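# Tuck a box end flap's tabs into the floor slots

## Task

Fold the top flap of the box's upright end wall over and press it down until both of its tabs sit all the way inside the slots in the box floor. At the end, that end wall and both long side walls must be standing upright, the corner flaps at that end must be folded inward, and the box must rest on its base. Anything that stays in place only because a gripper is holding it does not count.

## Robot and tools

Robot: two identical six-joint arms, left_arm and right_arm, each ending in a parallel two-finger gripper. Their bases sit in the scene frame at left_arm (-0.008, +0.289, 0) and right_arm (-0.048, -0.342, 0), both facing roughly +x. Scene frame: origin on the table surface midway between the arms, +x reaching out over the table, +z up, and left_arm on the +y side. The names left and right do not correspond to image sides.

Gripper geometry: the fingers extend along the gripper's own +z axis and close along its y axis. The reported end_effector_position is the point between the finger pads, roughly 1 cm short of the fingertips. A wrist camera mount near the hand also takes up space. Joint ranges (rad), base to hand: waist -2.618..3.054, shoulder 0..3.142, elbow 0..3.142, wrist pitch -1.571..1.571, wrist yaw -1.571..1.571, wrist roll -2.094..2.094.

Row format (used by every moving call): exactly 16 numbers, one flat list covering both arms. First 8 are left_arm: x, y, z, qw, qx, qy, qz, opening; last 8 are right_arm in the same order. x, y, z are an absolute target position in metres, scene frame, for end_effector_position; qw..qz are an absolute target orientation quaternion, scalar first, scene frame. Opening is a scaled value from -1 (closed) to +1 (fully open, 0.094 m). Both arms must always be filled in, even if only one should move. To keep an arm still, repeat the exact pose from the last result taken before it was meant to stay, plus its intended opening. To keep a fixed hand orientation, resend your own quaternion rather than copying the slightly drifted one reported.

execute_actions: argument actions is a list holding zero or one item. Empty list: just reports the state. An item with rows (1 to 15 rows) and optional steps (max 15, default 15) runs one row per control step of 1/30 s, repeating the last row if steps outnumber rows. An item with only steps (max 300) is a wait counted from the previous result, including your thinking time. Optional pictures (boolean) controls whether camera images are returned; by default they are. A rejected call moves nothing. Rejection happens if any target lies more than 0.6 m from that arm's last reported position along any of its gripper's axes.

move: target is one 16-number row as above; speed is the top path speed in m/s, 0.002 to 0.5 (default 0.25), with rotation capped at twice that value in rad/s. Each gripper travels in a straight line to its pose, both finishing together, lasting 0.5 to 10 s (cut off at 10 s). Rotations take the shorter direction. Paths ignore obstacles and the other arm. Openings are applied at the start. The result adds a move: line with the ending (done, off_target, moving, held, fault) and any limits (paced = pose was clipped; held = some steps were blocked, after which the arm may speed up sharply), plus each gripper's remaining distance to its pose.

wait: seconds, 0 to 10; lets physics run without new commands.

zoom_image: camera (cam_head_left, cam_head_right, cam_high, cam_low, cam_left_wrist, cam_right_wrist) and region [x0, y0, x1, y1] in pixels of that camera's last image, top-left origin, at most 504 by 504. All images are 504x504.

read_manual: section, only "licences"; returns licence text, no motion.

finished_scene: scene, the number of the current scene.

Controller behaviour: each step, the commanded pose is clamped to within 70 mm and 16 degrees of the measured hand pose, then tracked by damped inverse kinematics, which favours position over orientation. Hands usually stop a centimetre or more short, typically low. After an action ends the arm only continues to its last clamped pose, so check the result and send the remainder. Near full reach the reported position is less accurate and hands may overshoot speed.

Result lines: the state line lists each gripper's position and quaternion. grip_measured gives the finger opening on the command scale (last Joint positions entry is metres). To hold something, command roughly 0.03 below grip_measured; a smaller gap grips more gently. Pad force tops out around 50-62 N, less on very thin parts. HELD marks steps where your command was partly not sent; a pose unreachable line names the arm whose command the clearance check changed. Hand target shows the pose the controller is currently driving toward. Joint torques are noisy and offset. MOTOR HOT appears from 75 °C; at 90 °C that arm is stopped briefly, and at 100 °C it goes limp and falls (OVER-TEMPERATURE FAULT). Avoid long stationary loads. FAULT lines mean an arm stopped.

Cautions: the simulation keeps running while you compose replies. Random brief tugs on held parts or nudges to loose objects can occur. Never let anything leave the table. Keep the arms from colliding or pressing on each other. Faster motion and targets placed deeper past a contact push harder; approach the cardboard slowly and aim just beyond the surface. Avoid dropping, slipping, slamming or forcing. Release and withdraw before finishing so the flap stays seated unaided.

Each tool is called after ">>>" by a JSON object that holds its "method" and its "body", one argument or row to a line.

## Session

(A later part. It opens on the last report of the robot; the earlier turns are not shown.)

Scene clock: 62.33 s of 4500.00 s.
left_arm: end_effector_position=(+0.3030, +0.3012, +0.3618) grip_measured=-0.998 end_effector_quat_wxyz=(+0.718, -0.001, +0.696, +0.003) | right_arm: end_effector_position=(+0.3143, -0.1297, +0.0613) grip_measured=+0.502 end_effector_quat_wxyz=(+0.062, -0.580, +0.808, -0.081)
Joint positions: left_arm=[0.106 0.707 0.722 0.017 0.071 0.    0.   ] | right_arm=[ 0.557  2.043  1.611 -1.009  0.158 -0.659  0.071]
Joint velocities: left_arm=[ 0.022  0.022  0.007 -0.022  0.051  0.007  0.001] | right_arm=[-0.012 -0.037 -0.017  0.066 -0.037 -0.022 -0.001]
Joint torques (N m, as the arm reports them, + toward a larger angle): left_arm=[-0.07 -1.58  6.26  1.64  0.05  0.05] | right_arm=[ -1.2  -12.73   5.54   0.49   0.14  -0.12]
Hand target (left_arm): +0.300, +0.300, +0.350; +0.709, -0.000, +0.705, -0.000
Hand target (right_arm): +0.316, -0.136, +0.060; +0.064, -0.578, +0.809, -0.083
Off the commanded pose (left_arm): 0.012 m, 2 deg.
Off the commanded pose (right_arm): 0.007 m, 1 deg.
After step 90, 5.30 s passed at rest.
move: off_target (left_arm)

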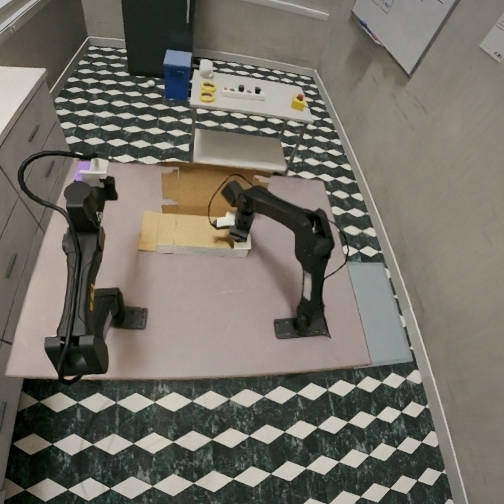

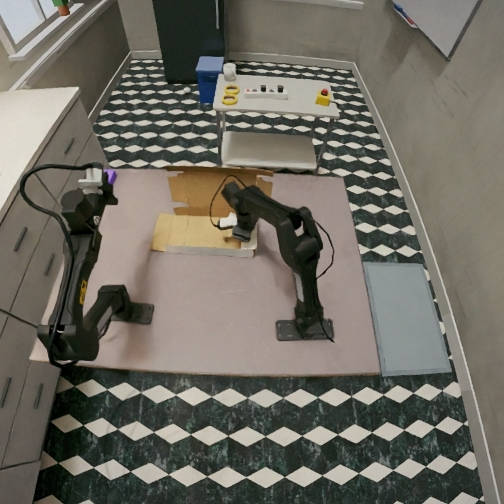

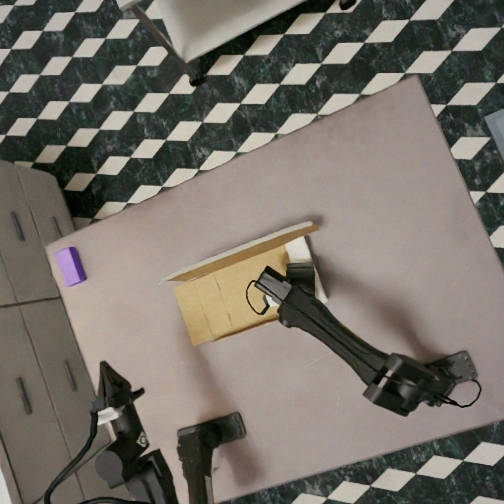

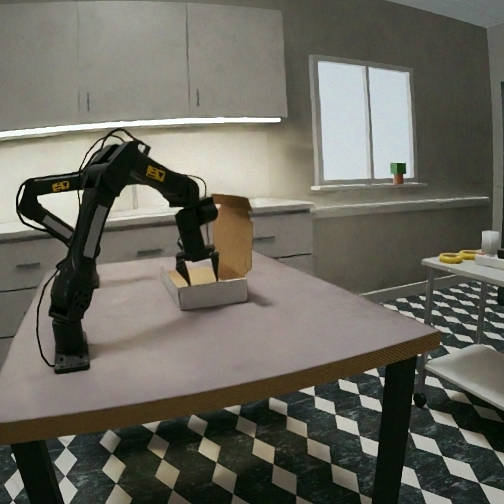

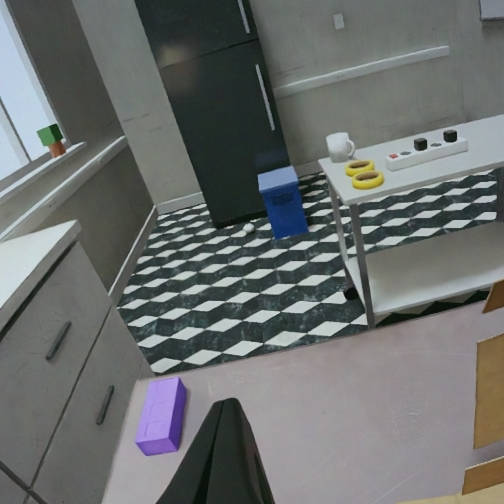

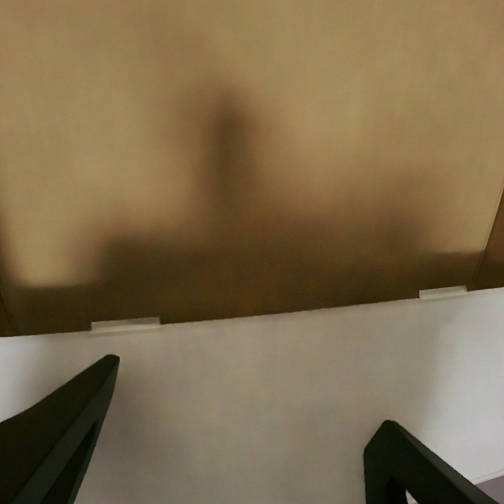

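In contact near the edge. Press down, arcing to the wall.

>>> {"method": "move", "body": {
  "target": [0.3,0.3,0.35,0.709,0,0.705,0,-1,0.313,-0.146,0.03,-0.065,0.578,-0.81,0.083,0.5],
  "speed": 0.03
}}

>>> {"method": "move", "body": {
  "target": [0.3,0.3,0.35,0.709,0,0.705,0,-1,0.311,-0.152,0.005,-0.065,0.578,-0.81,0.083,0.5],
  "speed": 0.03
}}

Scene clock: 66.77 s of 4500.00 s.
left_arm: end_effector_position=(+0.3030, +0.3012, +0.3618) grip_measured=-0.998 end_effector_quat_wxyz=(+0.718, -0.001, +0.696, +0.003) | right_arm: end_effector_position=(+0.3258, -0.1281, +0.0495) grip_measured=+0.502 end_effector_quat_wxyz=(+0.106, -0.579, +0.804, -0.085)
Joint positions: left_arm=[0.106 0.707 0.722 0.017 0.071 0.    0.   ] | right_arm=[ 0.546  2.014  1.503 -0.84   0.161 -0.682  0.071]
Joint velocities: left_arm=[-0.002 -0.007 -0.017  0.022 -0.037 -0.066  0.001] | right_arm=[-0.017 -0.007 -0.007  0.037  0.007 -0.037 -0.001]
Joint torques (N m, as the arm reports them, + toward a larger angle): left_arm=[ 0.   -1.48  6.25  1.61  0.05  0.06] | right_arm=[ -1.69 -10.35   4.13   0.23   0.06  -0.05]
Hand target (left_arm): +0.300, +0.300, +0.350; +0.709, -0.000, +0.705, -0.000
Hand target (right_arm): +0.313, -0.145, +0.031; +0.065, -0.578, +0.810, -0.083
Off the commanded pose (left_arm): 0.012 m, 2 deg.
Off the commanded pose (right_arm): 0.029 m, 5 deg.
move: off_target (left_arm, right_arm)

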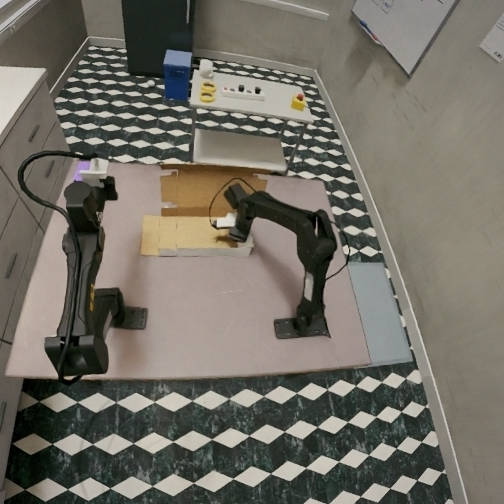

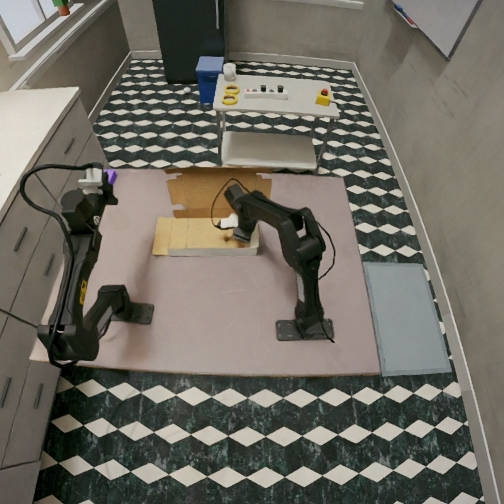

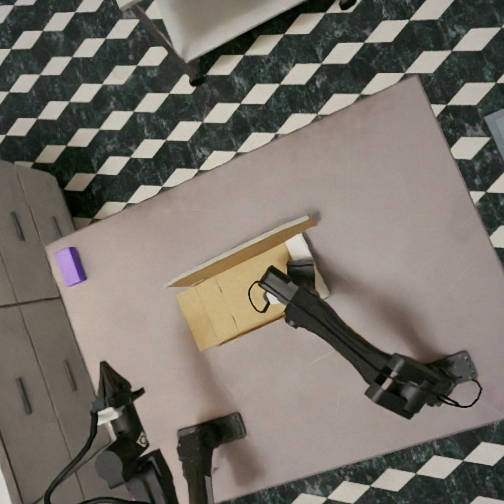

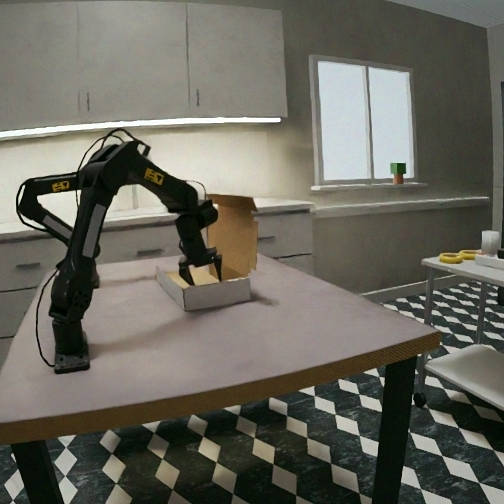

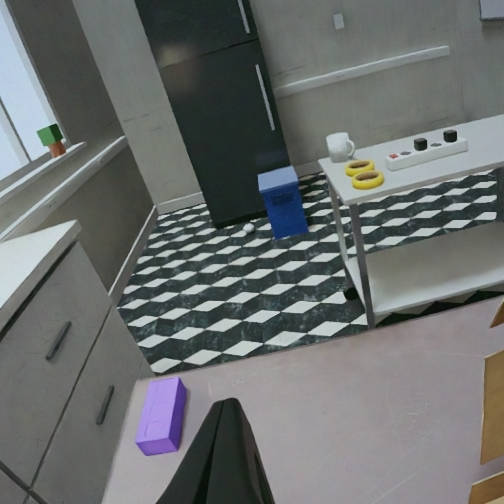

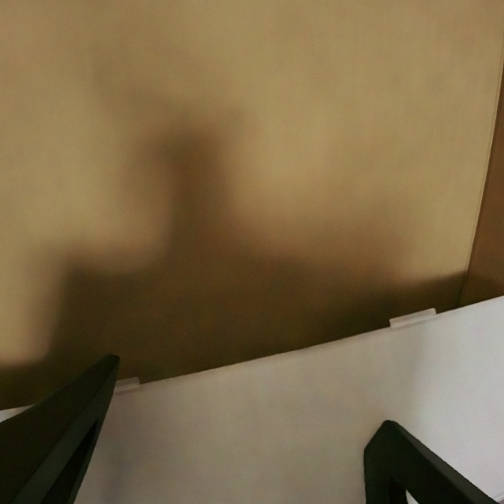

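Scene clock: 68.73 s of 4500.00 s.
left_arm: end_effector_position=(+0.3030, +0.3012, +0.3618) grip_measured=-0.998 end_effector_quat_wxyz=(+0.718, -0.001, +0.696, +0.003) | right_arm: end_effector_position=(+0.3224, -0.1393, +0.0217) grip_measured=+0.502 end_effector_quat_wxyz=(+0.099, -0.577, +0.806, -0.085)
Joint positions: left_arm=[0.106 0.707 0.722 0.017 0.071 0.    0.   ] | right_arm=[ 0.527  2.026  1.407 -0.743  0.159 -0.693  0.071]
Joint velocities: left_arm=[ 0.002 -0.002  0.007  0.007 -0.037  0.037 -0.001] | right_arm=[-0.022  0.002 -0.012  0.007  0.051  0.007  0.001]
Joint torques (N m, as the arm reports them, + toward a larger angle): left_arm=[-0.05 -1.53  6.24  1.64  0.06  0.02] | right_arm=[-1.08 -9.86  5.2   0.27  0.03 -0.08]
Hand target (left_arm): +0.300, +0.300, +0.350; +0.709, -0.000, +0.705, -0.000
Hand target (right_arm): +0.311, -0.152, +0.006; +0.065, -0.578, +0.810, -0.082
Off the commanded pose (left_arm): 0.012 m, 2 deg.
Off the commanded pose (right_arm): 0.024 m, 4 deg.
move: off_target (left_arm, right_arm)

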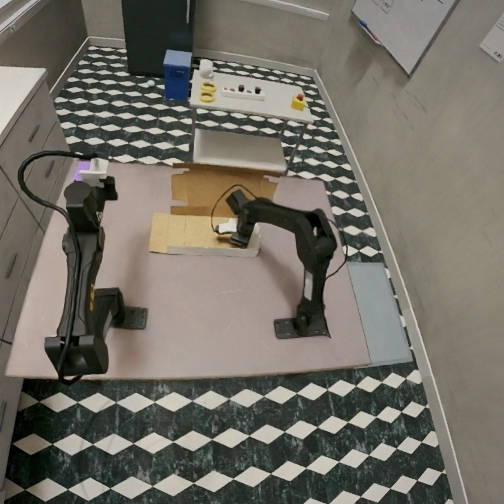

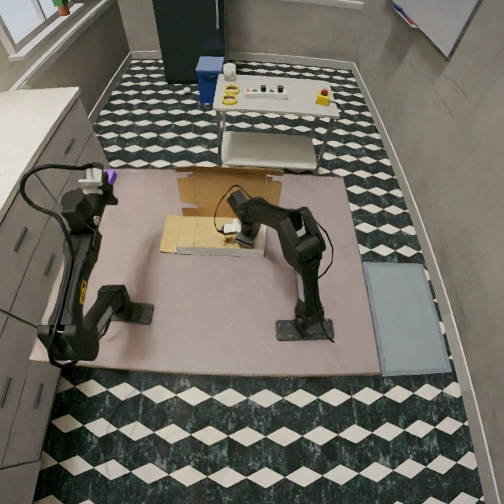

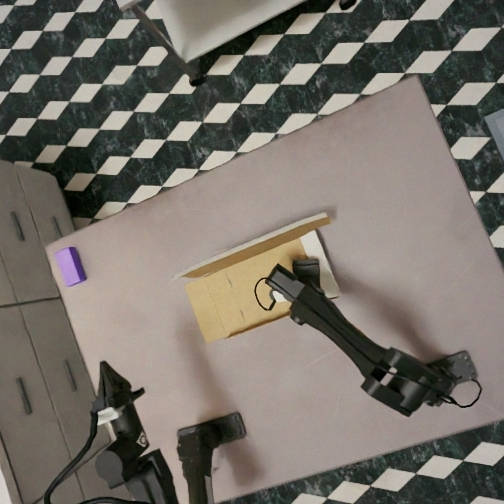

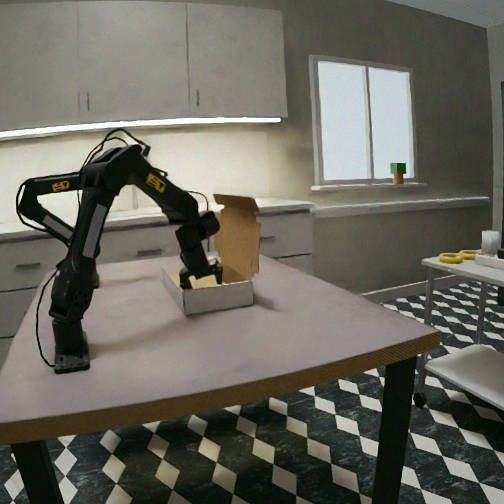

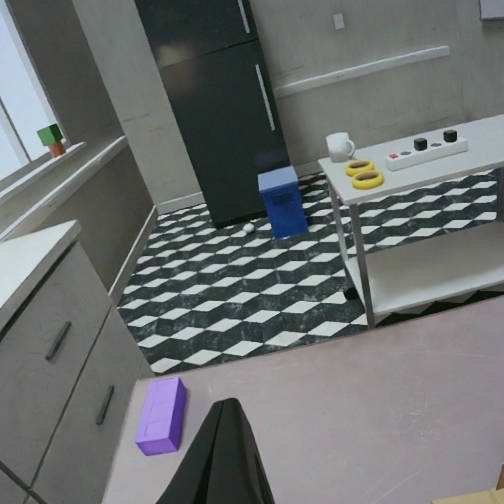

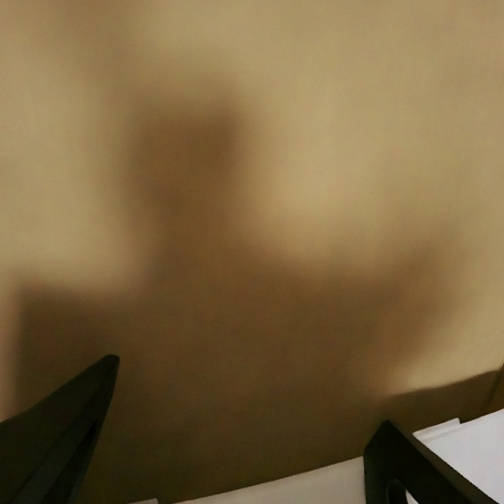

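>>> {"method": "move", "body": {
  "target": [0.3,0.3,0.35,0.709,0,0.705,0,-1,0.305,-0.125,0.11,-0.065,0.578,-0.81,0.083,0.5],
  "speed": 0.08
}}

Scene clock: 72.50 s of 4500.00 s.
left_arm: end_effector_position=(+0.3030, +0.3012, +0.3618) grip_measured=-0.998 end_effector_quat_wxyz=(+0.718, -0.001, +0.696, +0.003) | right_arm: end_effector_position=(+0.3037, -0.1293, +0.0968) grip_measured=+0.502 end_effector_quat_wxyz=(+0.052, -0.579, +0.810, -0.080)
Joint positions: left_arm=[0.106 0.707 0.722 0.017 0.071 0.    0.   ] | right_arm=[ 0.572  2.011  1.709 -1.162  0.159 -0.639  0.071]
Joint velocities: left_arm=[-0.002 -0.012  0.007 -0.022  0.007  0.007  0.001] | right_arm=[ 0.007 -0.007  0.007  0.066 -0.037 -0.125 -0.001]
Joint torques (N m, as the arm reports them, + toward a larger angle): left_arm=[-0.09 -1.55  6.28  1.63  0.06  0.02] | right_arm=[  0.88 -12.78  10.75   0.11   0.15   0.06]
Hand target (left_arm): +0.300, +0.300, +0.350; +0.709, -0.000, +0.705, -0.000
Hand target (right_arm): +0.305, -0.125, +0.110; +0.065, -0.578, +0.810, -0.082
Off the commanded pose (left_arm): 0.012 m, 2 deg.
Off the commanded pose (right_arm): 0.014 m, 2 deg.
move: off_target (left_arm, right_arm)

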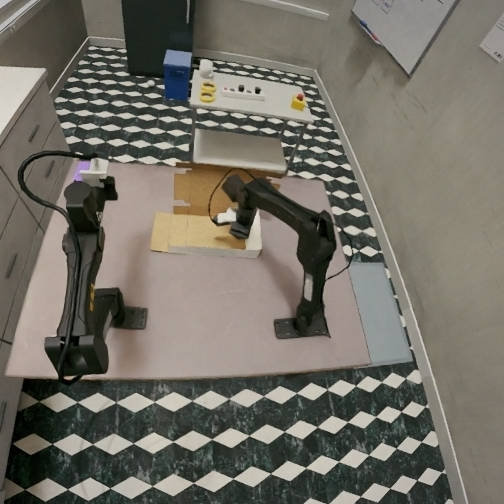

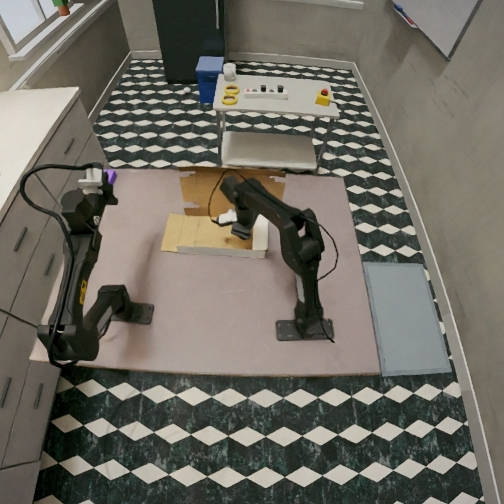

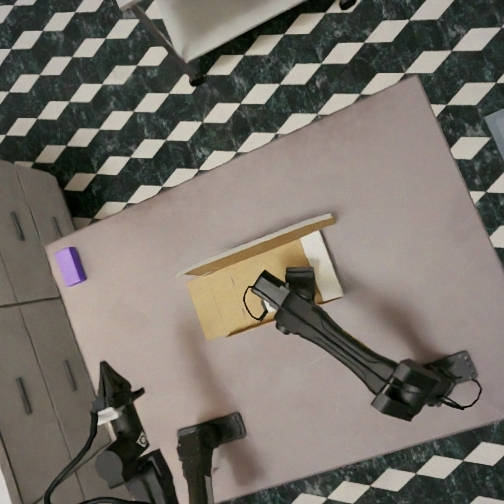

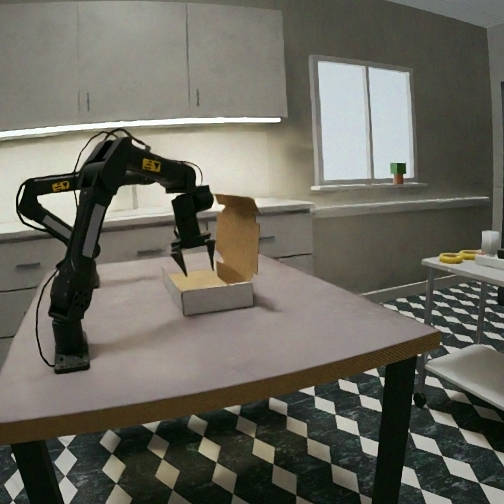

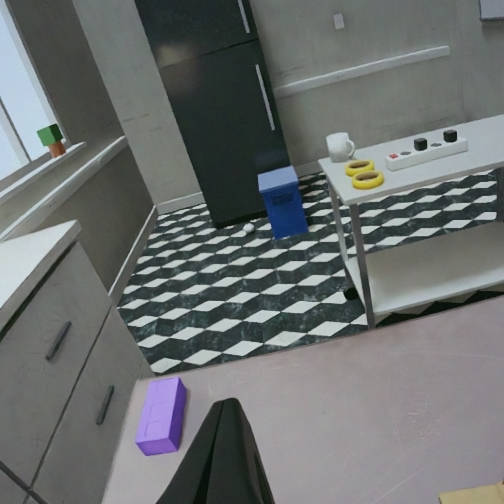

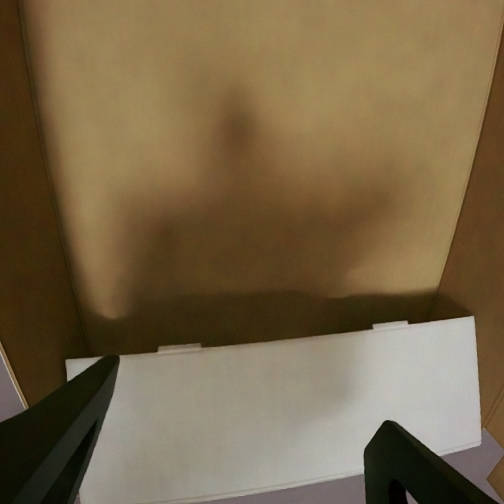

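>>> {"method": "move", "body": {
  "target": [0.3,0.3,0.35,0.709,0,0.705,0,-1,0.300,-0.150,0.085,-0.065,0.606,-0.789,0.083,0.5],
  "speed": 0.08
}}

>>> {"method": "move", "body": {
  "target": [0.3,0.3,0.35,0.709,0,0.705,0,-1,0.297,-0.154,0.04,-0.065,0.606,-0.789,0.083,0.5],
  "speed": 0.03
}}

Scene clock: 78.07 s of 4500.00 s.
left_arm: end_effector_position=(+0.3030, +0.3012, +0.3618) grip_measured=-0.998 end_effector_quat_wxyz=(+0.718, -0.001, +0.696, +0.003) | right_arm: end_effector_position=(+0.3009, -0.1463, +0.0818) grip_measured=+0.502 end_effector_quat_wxyz=(+0.059, -0.606, +0.789, -0.084)
Joint positions: left_arm=[0.106 0.707 0.722 0.017 0.071 0.    0.   ] | right_arm=[ 0.541  1.95   1.559 -1.048  0.159 -0.741  0.071]
Joint velocities: left_arm=[-0.007 -0.012 -0.022  0.022 -0.007 -0.007  0.   ] | right_arm=[-0.012  0.007  0.002 -0.007  0.037 -0.022  0.   ]
Joint torques (N m, as the arm reports them, + toward a larger angle): left_arm=[-0.03 -1.55  6.21  1.64  0.08  0.07] | right_arm=[ -0.71 -12.89   6.09   0.4    0.05  -0.12]
Hand target (left_arm): +0.300, +0.300, +0.350; +0.709, -0.000, +0.705, -0.000
Hand target (right_arm): +0.300, -0.150, +0.085; +0.065, -0.606, +0.789, -0.083
Off the commanded pose (left_arm): 0.012 m, 2 deg.
Off the commanded pose (right_arm): 0.005 m, 1 deg.
After step 90, 1.57 s passed at rest.
move: off_target (left_arm)

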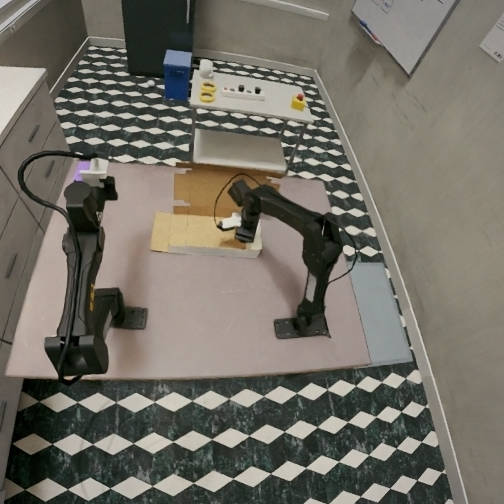

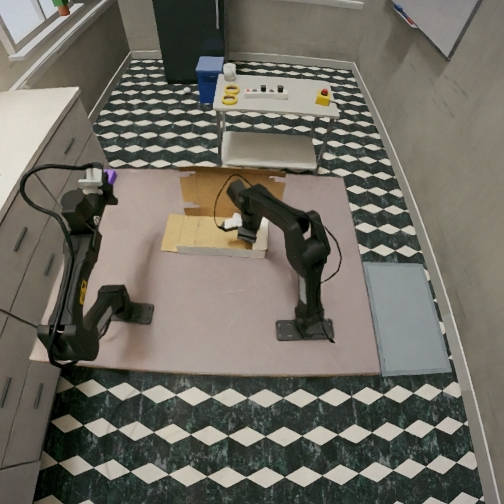

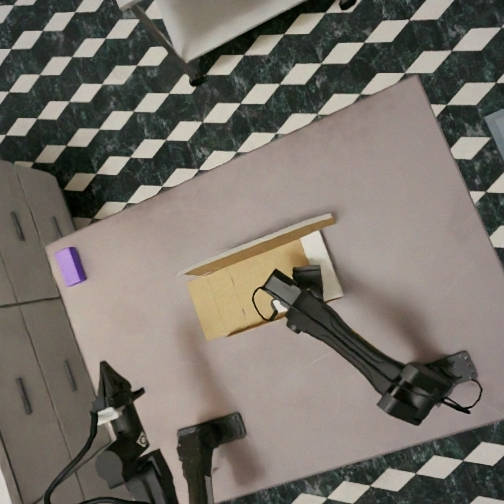

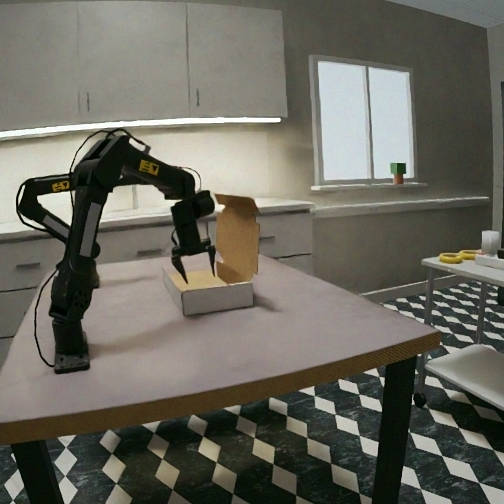

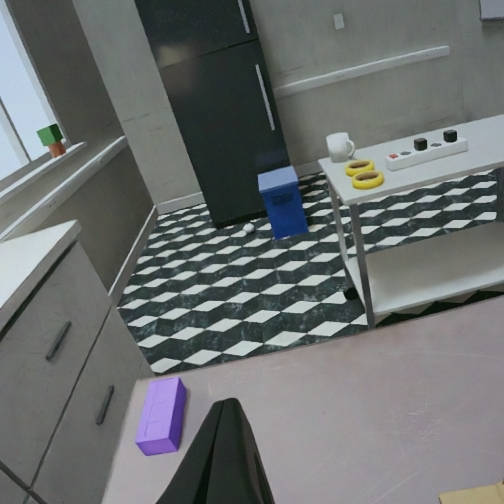

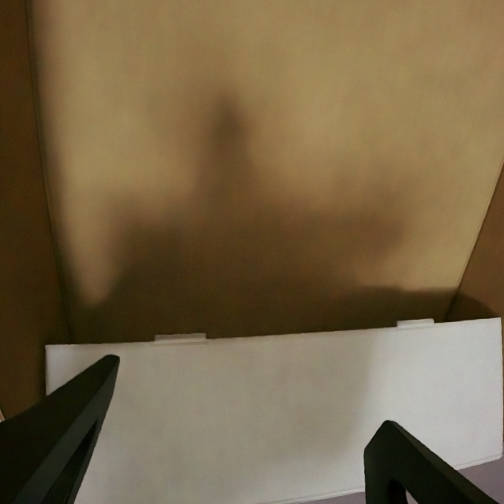

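Scene clock: 79.77 s of 4500.00 s.
left_arm: end_effector_position=(+0.3030, +0.3012, +0.3618) grip_measured=-0.998 end_effector_quat_wxyz=(+0.718, -0.001, +0.696, +0.003) | right_arm: end_effector_position=(+0.2972, -0.1488, +0.0443) grip_measured=+0.502 end_effector_quat_wxyz=(+0.068, -0.607, +0.787, -0.085)
Joint positions: left_arm=[0.106 0.707 0.722 0.017 0.071 0.    0.   ] | right_arm=[ 0.541  1.95   1.403 -0.874  0.159 -0.746  0.071]
Joint velocities: left_arm=[-0.012  0.007  0.002  0.037  0.051  0.007  0.   ] | right_arm=[-0.007 -0.012  0.017  0.022 -0.095 -0.037 -0.   ]
Joint torques (N m, as the arm reports them, + toward a larger angle): left_arm=[-0.13 -1.42  6.13  1.63  0.05  0.05] | right_arm=[ -1.17 -10.86   6.09   0.41   0.03  -0.1 ]
Hand target (left_arm): +0.300, +0.300, +0.350; +0.709, -0.000, +0.705, -0.000
Hand target (right_arm): +0.297, -0.154, +0.040; +0.065, -0.606, +0.789, -0.083
Off the commanded pose (left_arm): 0.012 m, 2 deg.
Off the commanded pose (right_arm): 0.007 m, 0 deg.
move: off_target (left_arm)

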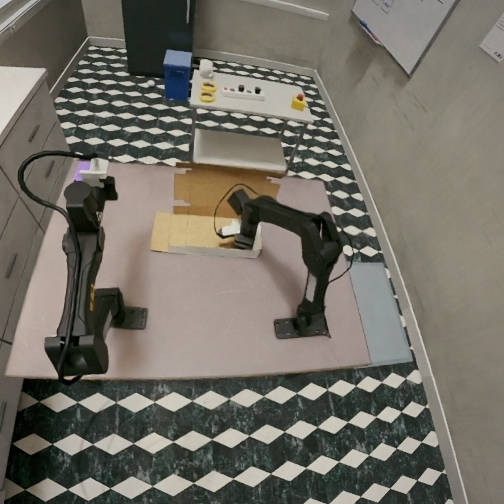

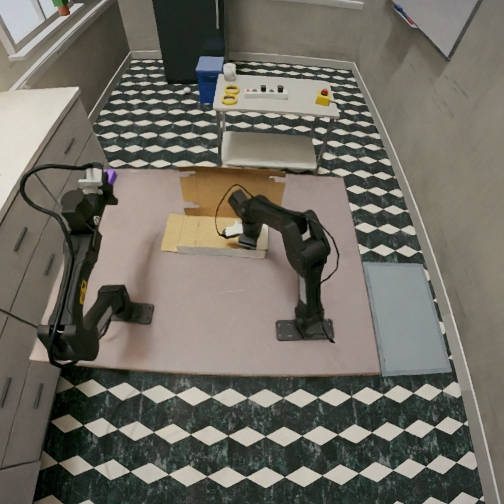

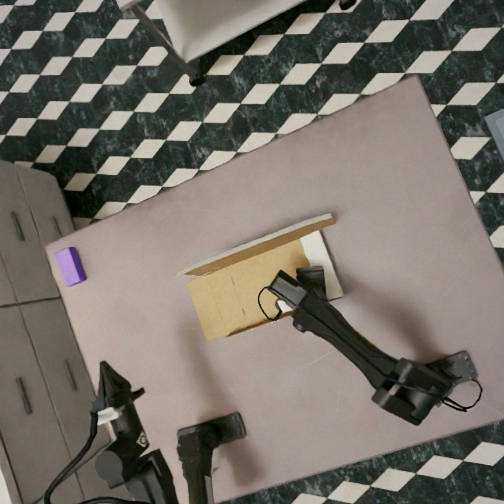

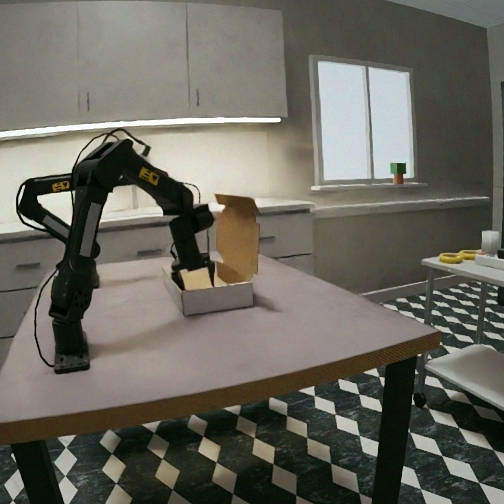

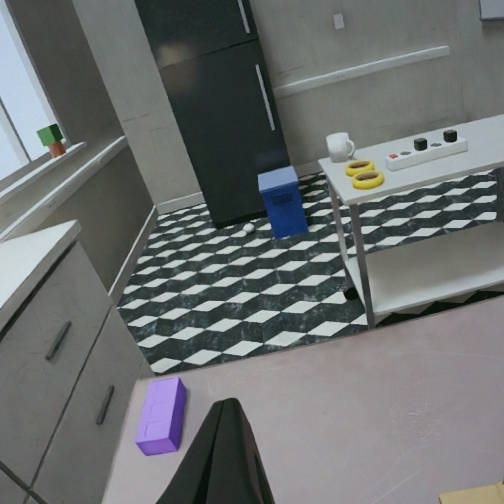

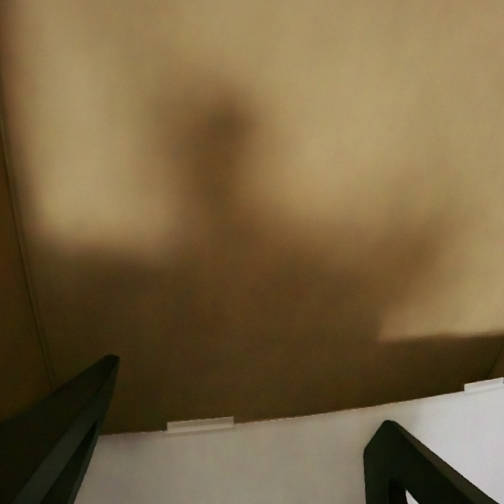

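>>> {"method": "move", "body": {
  "target": [0.3,0.3,0.35,0.709,0,0.705,0,-1,0.297,-0.154,0.09,-0.065,0.606,-0.789,0.083,0.5],
  "speed": 0.1
}}

>>> {"method": "move", "body": {
  "target": [0.3,0.3,0.35,0.709,0,0.705,0,-1,0.294,-0.180,0.085,-0.065,0.606,-0.789,0.083,0.5],
  "speed": 0.1
}}

>>> {"method": "move", "body": {
  "target": [0.3,0.3,0.35,0.709,0,0.705,0,-1,0.292,-0.182,0.035,-0.065,0.606,-0.789,0.083,0.5],
  "speed": 0.03
}}

Scene clock: 91.43 s of 4500.00 s.
left_arm: end_effector_position=(+0.3030, +0.3012, +0.3618) grip_measured=-0.998 end_effector_quat_wxyz=(+0.718, -0.001, +0.696, +0.003) | right_arm: end_effector_position=(+0.2920, -0.1522, +0.0789) grip_measured=+0.502 end_effector_quat_wxyz=(+0.055, -0.609, +0.787, -0.084)
Joint positions: left_arm=[0.106 0.707 0.722 0.017 0.071 0.    0.   ] | right_arm=[ 0.541  1.917  1.503 -1.032  0.159 -0.747  0.071]
Joint velocities: left_arm=[ 0.017 -0.027  0.007  0.066 -0.007  0.051  0.001] | right_arm=[ 0.002 -0.002 -0.002 -0.037 -0.051 -0.095  0.   ]
Joint torques (N m, as the arm reports them, + toward a larger angle): left_arm=[-0.04 -1.45  6.31  1.64  0.04  0.04] | right_arm=[ -1.19 -11.68  10.36   0.13   0.03  -0.11]
Hand target (left_arm): +0.300, +0.300, +0.350; +0.709, -0.000, +0.705, -0.000
Hand target (right_arm): +0.297, -0.154, +0.090; +0.065, -0.606, +0.789, -0.083
Off the commanded pose (left_arm): 0.012 m, 2 deg.
Off the commanded pose (right_arm): 0.012 m, 1 deg.
After step 90, 7.63 s passed at rest.
move: off_target (left_arm, right_arm)

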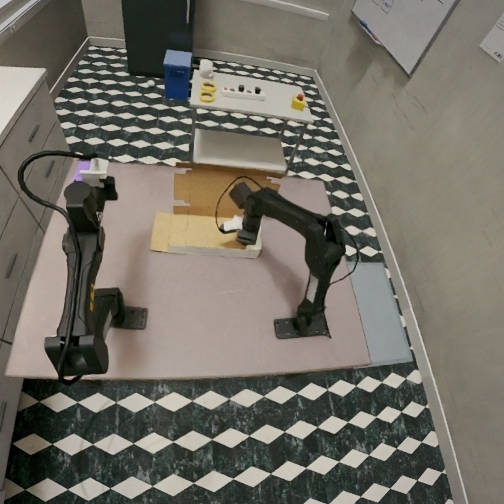

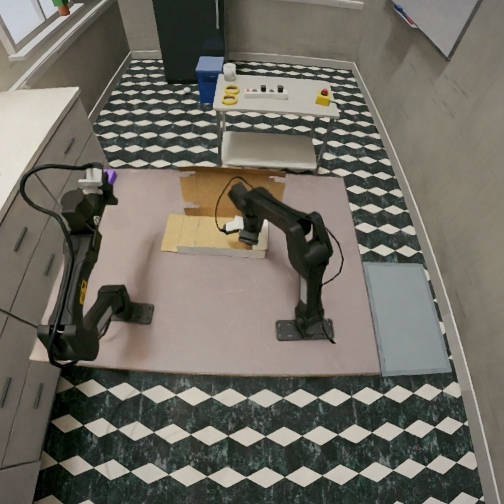

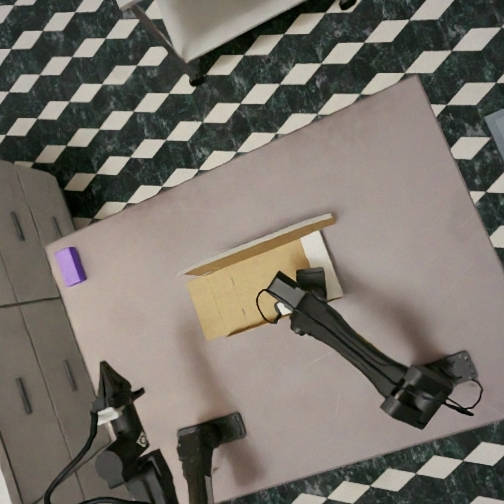

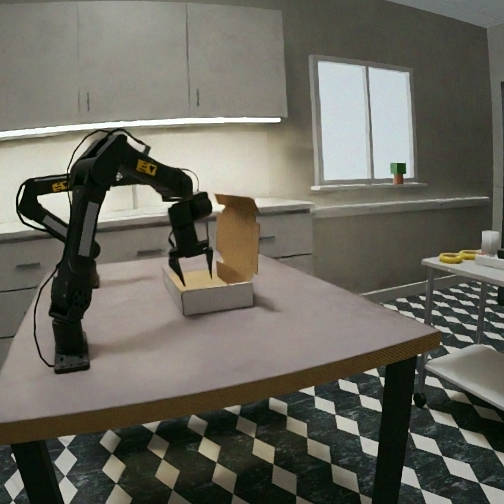

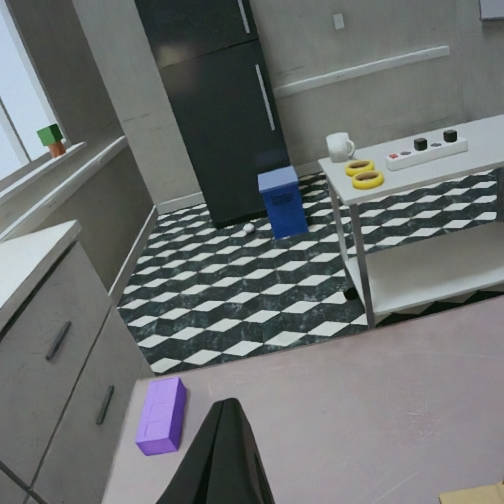

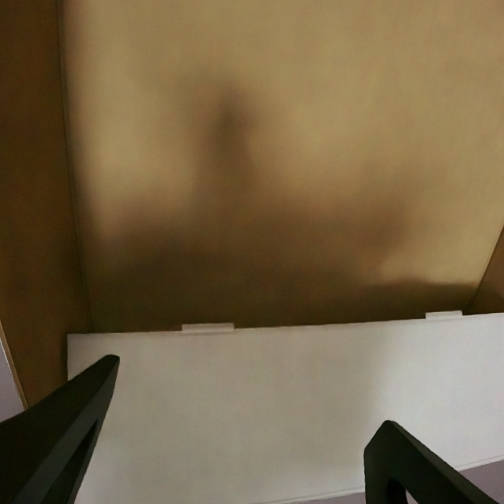

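Scene clock: 92.27 s of 4500.00 s.
left_arm: end_effector_position=(+0.3030, +0.3012, +0.3618) grip_measured=-0.998 end_effector_quat_wxyz=(+0.718, -0.001, +0.696, +0.003) | right_arm: end_effector_position=(+0.2963, -0.1782, +0.0832) grip_measured=+0.502 end_effector_quat_wxyz=(+0.060, -0.605, +0.789, -0.088)
Joint positions: left_arm=[0.106 0.707 0.722 0.017 0.071 0.    0.   ] | right_arm=[ 0.477  1.866  1.45  -1.01   0.158 -0.803  0.071]
Joint velocities: left_arm=[ 0.002  0.007 -0.002 -0.037 -0.11  -0.051  0.001] | right_arm=[-0.007 -0.012  0.002  0.022 -0.007 -0.022 -0.   ]
Joint torques (N m, as the arm reports them, + toward a larger angle): left_arm=[ 0.02 -1.56  6.19  1.65  0.07  0.06] | right_arm=[ -0.63 -11.74   6.12   0.43  -0.05  -0.11]
Hand target (left_arm): +0.300, +0.300, +0.350; +0.709, -0.000, +0.705, -0.000
Hand target (right_arm): +0.294, -0.180, +0.085; +0.065, -0.606, +0.789, -0.084
Off the commanded pose (left_arm): 0.012 m, 2 deg.
Off the commanded pose (right_arm): 0.003 m, 1 deg.
move: off_target (left_arm)

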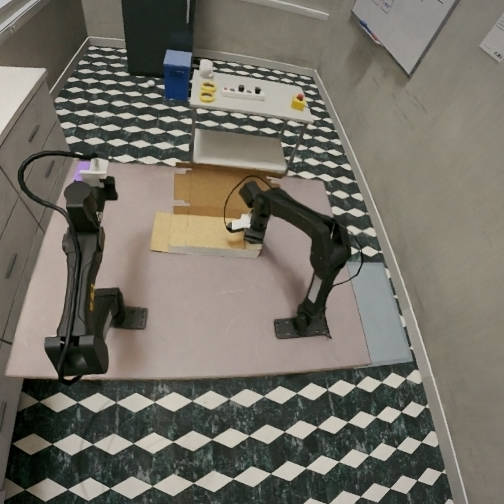

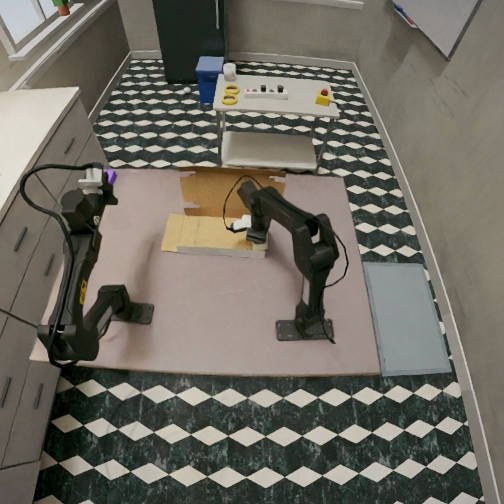

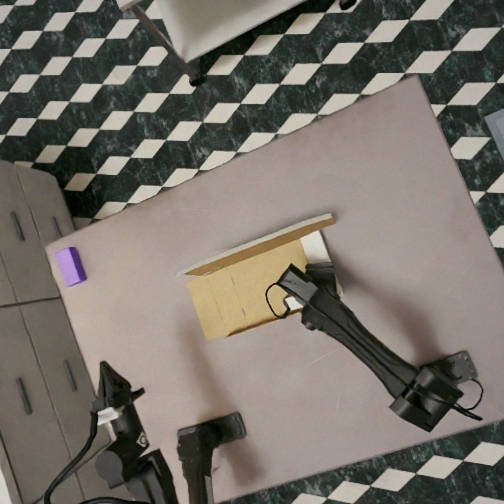

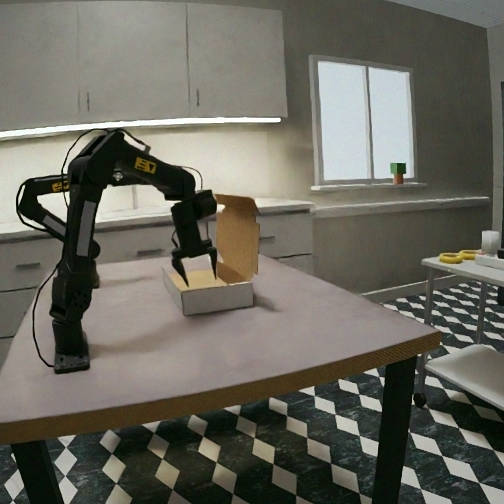

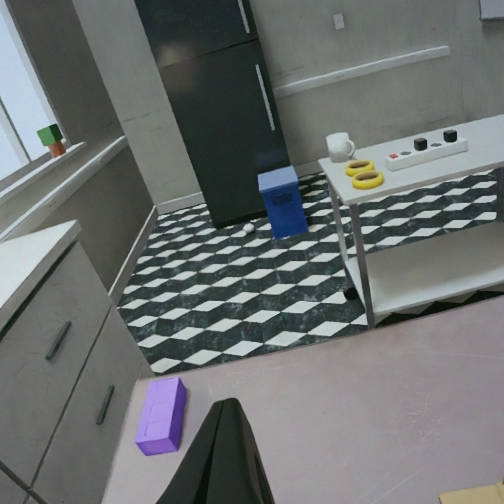

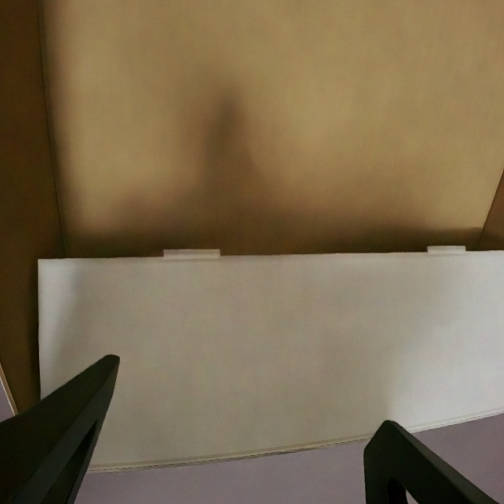

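Scene clock: 94.13 s of 4500.00 s.
left_arm: end_effector_position=(+0.3030, +0.3012, +0.3618) grip_measured=-0.998 end_effector_quat_wxyz=(+0.718, -0.001, +0.696, +0.003) | right_arm: end_effector_position=(+0.3012, -0.1731, +0.0510) grip_measured=+0.502 end_effector_quat_wxyz=(+0.092, -0.603, +0.787, -0.087)
Joint positions: left_arm=[0.106 0.707 0.722 0.017 0.071 0.    0.   ] | right_arm=[ 0.477  1.866  1.308 -0.805  0.146 -0.807  0.071]
Joint velocities: left_arm=[ 0.007  0.022 -0.002  0.066 -0.037 -0.007 -0.001] | right_arm=[ 0.017 -0.007 -0.002 -0.022 -0.007 -0.066 -0.001]
Joint torques (N m, as the arm reports them, + toward a larger angle): left_arm=[-0.08 -1.52  6.3   1.68  0.08  0.06] | right_arm=[-0.78 -8.39  4.99  0.42  0.06 -0.1 ]
Hand target (left_arm): +0.300, +0.300, +0.350; +0.709, -0.000, +0.705, -0.000
Hand target (right_arm): +0.292, -0.182, +0.036; +0.065, -0.606, +0.789, -0.083
Off the commanded pose (left_arm): 0.012 m, 2 deg.
Off the commanded pose (right_arm): 0.020 m, 3 deg.
move: off_target (left_arm, right_arm)

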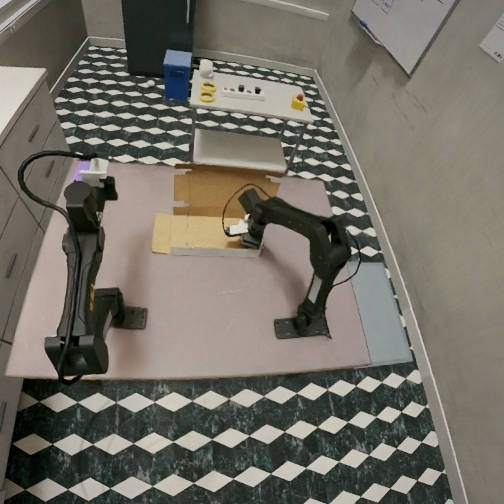

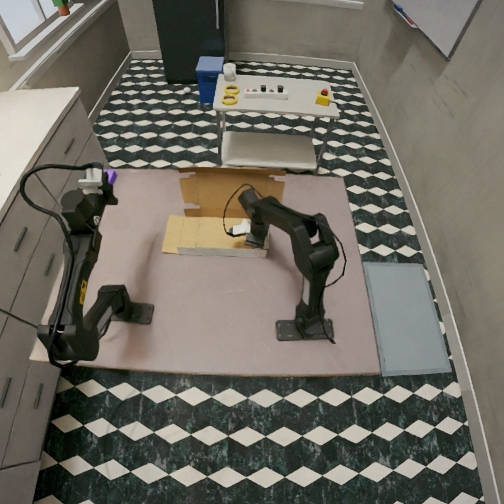

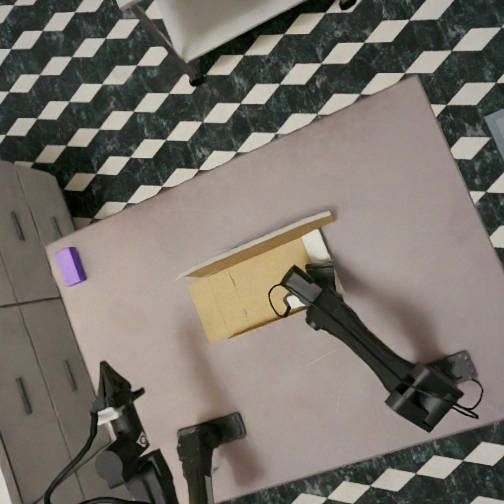

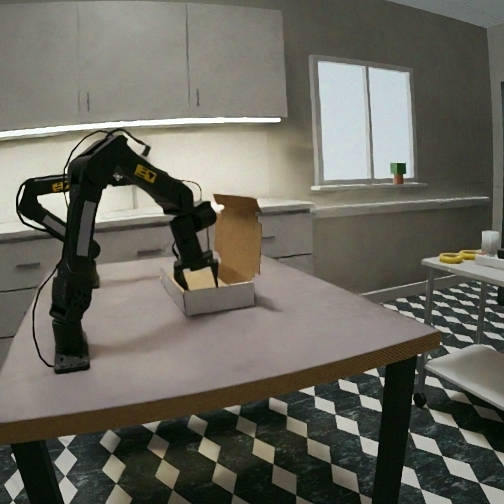

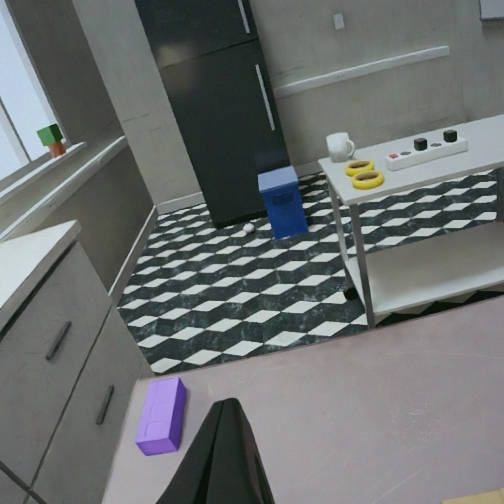

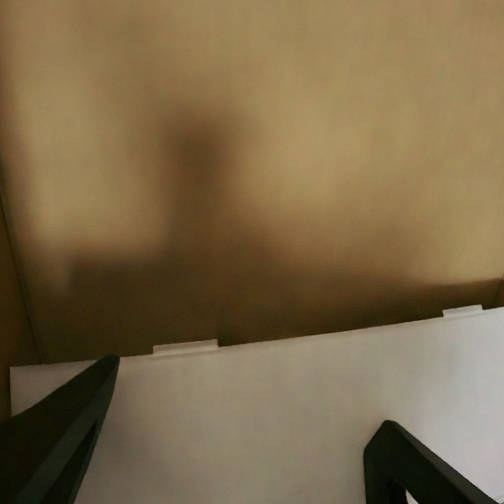

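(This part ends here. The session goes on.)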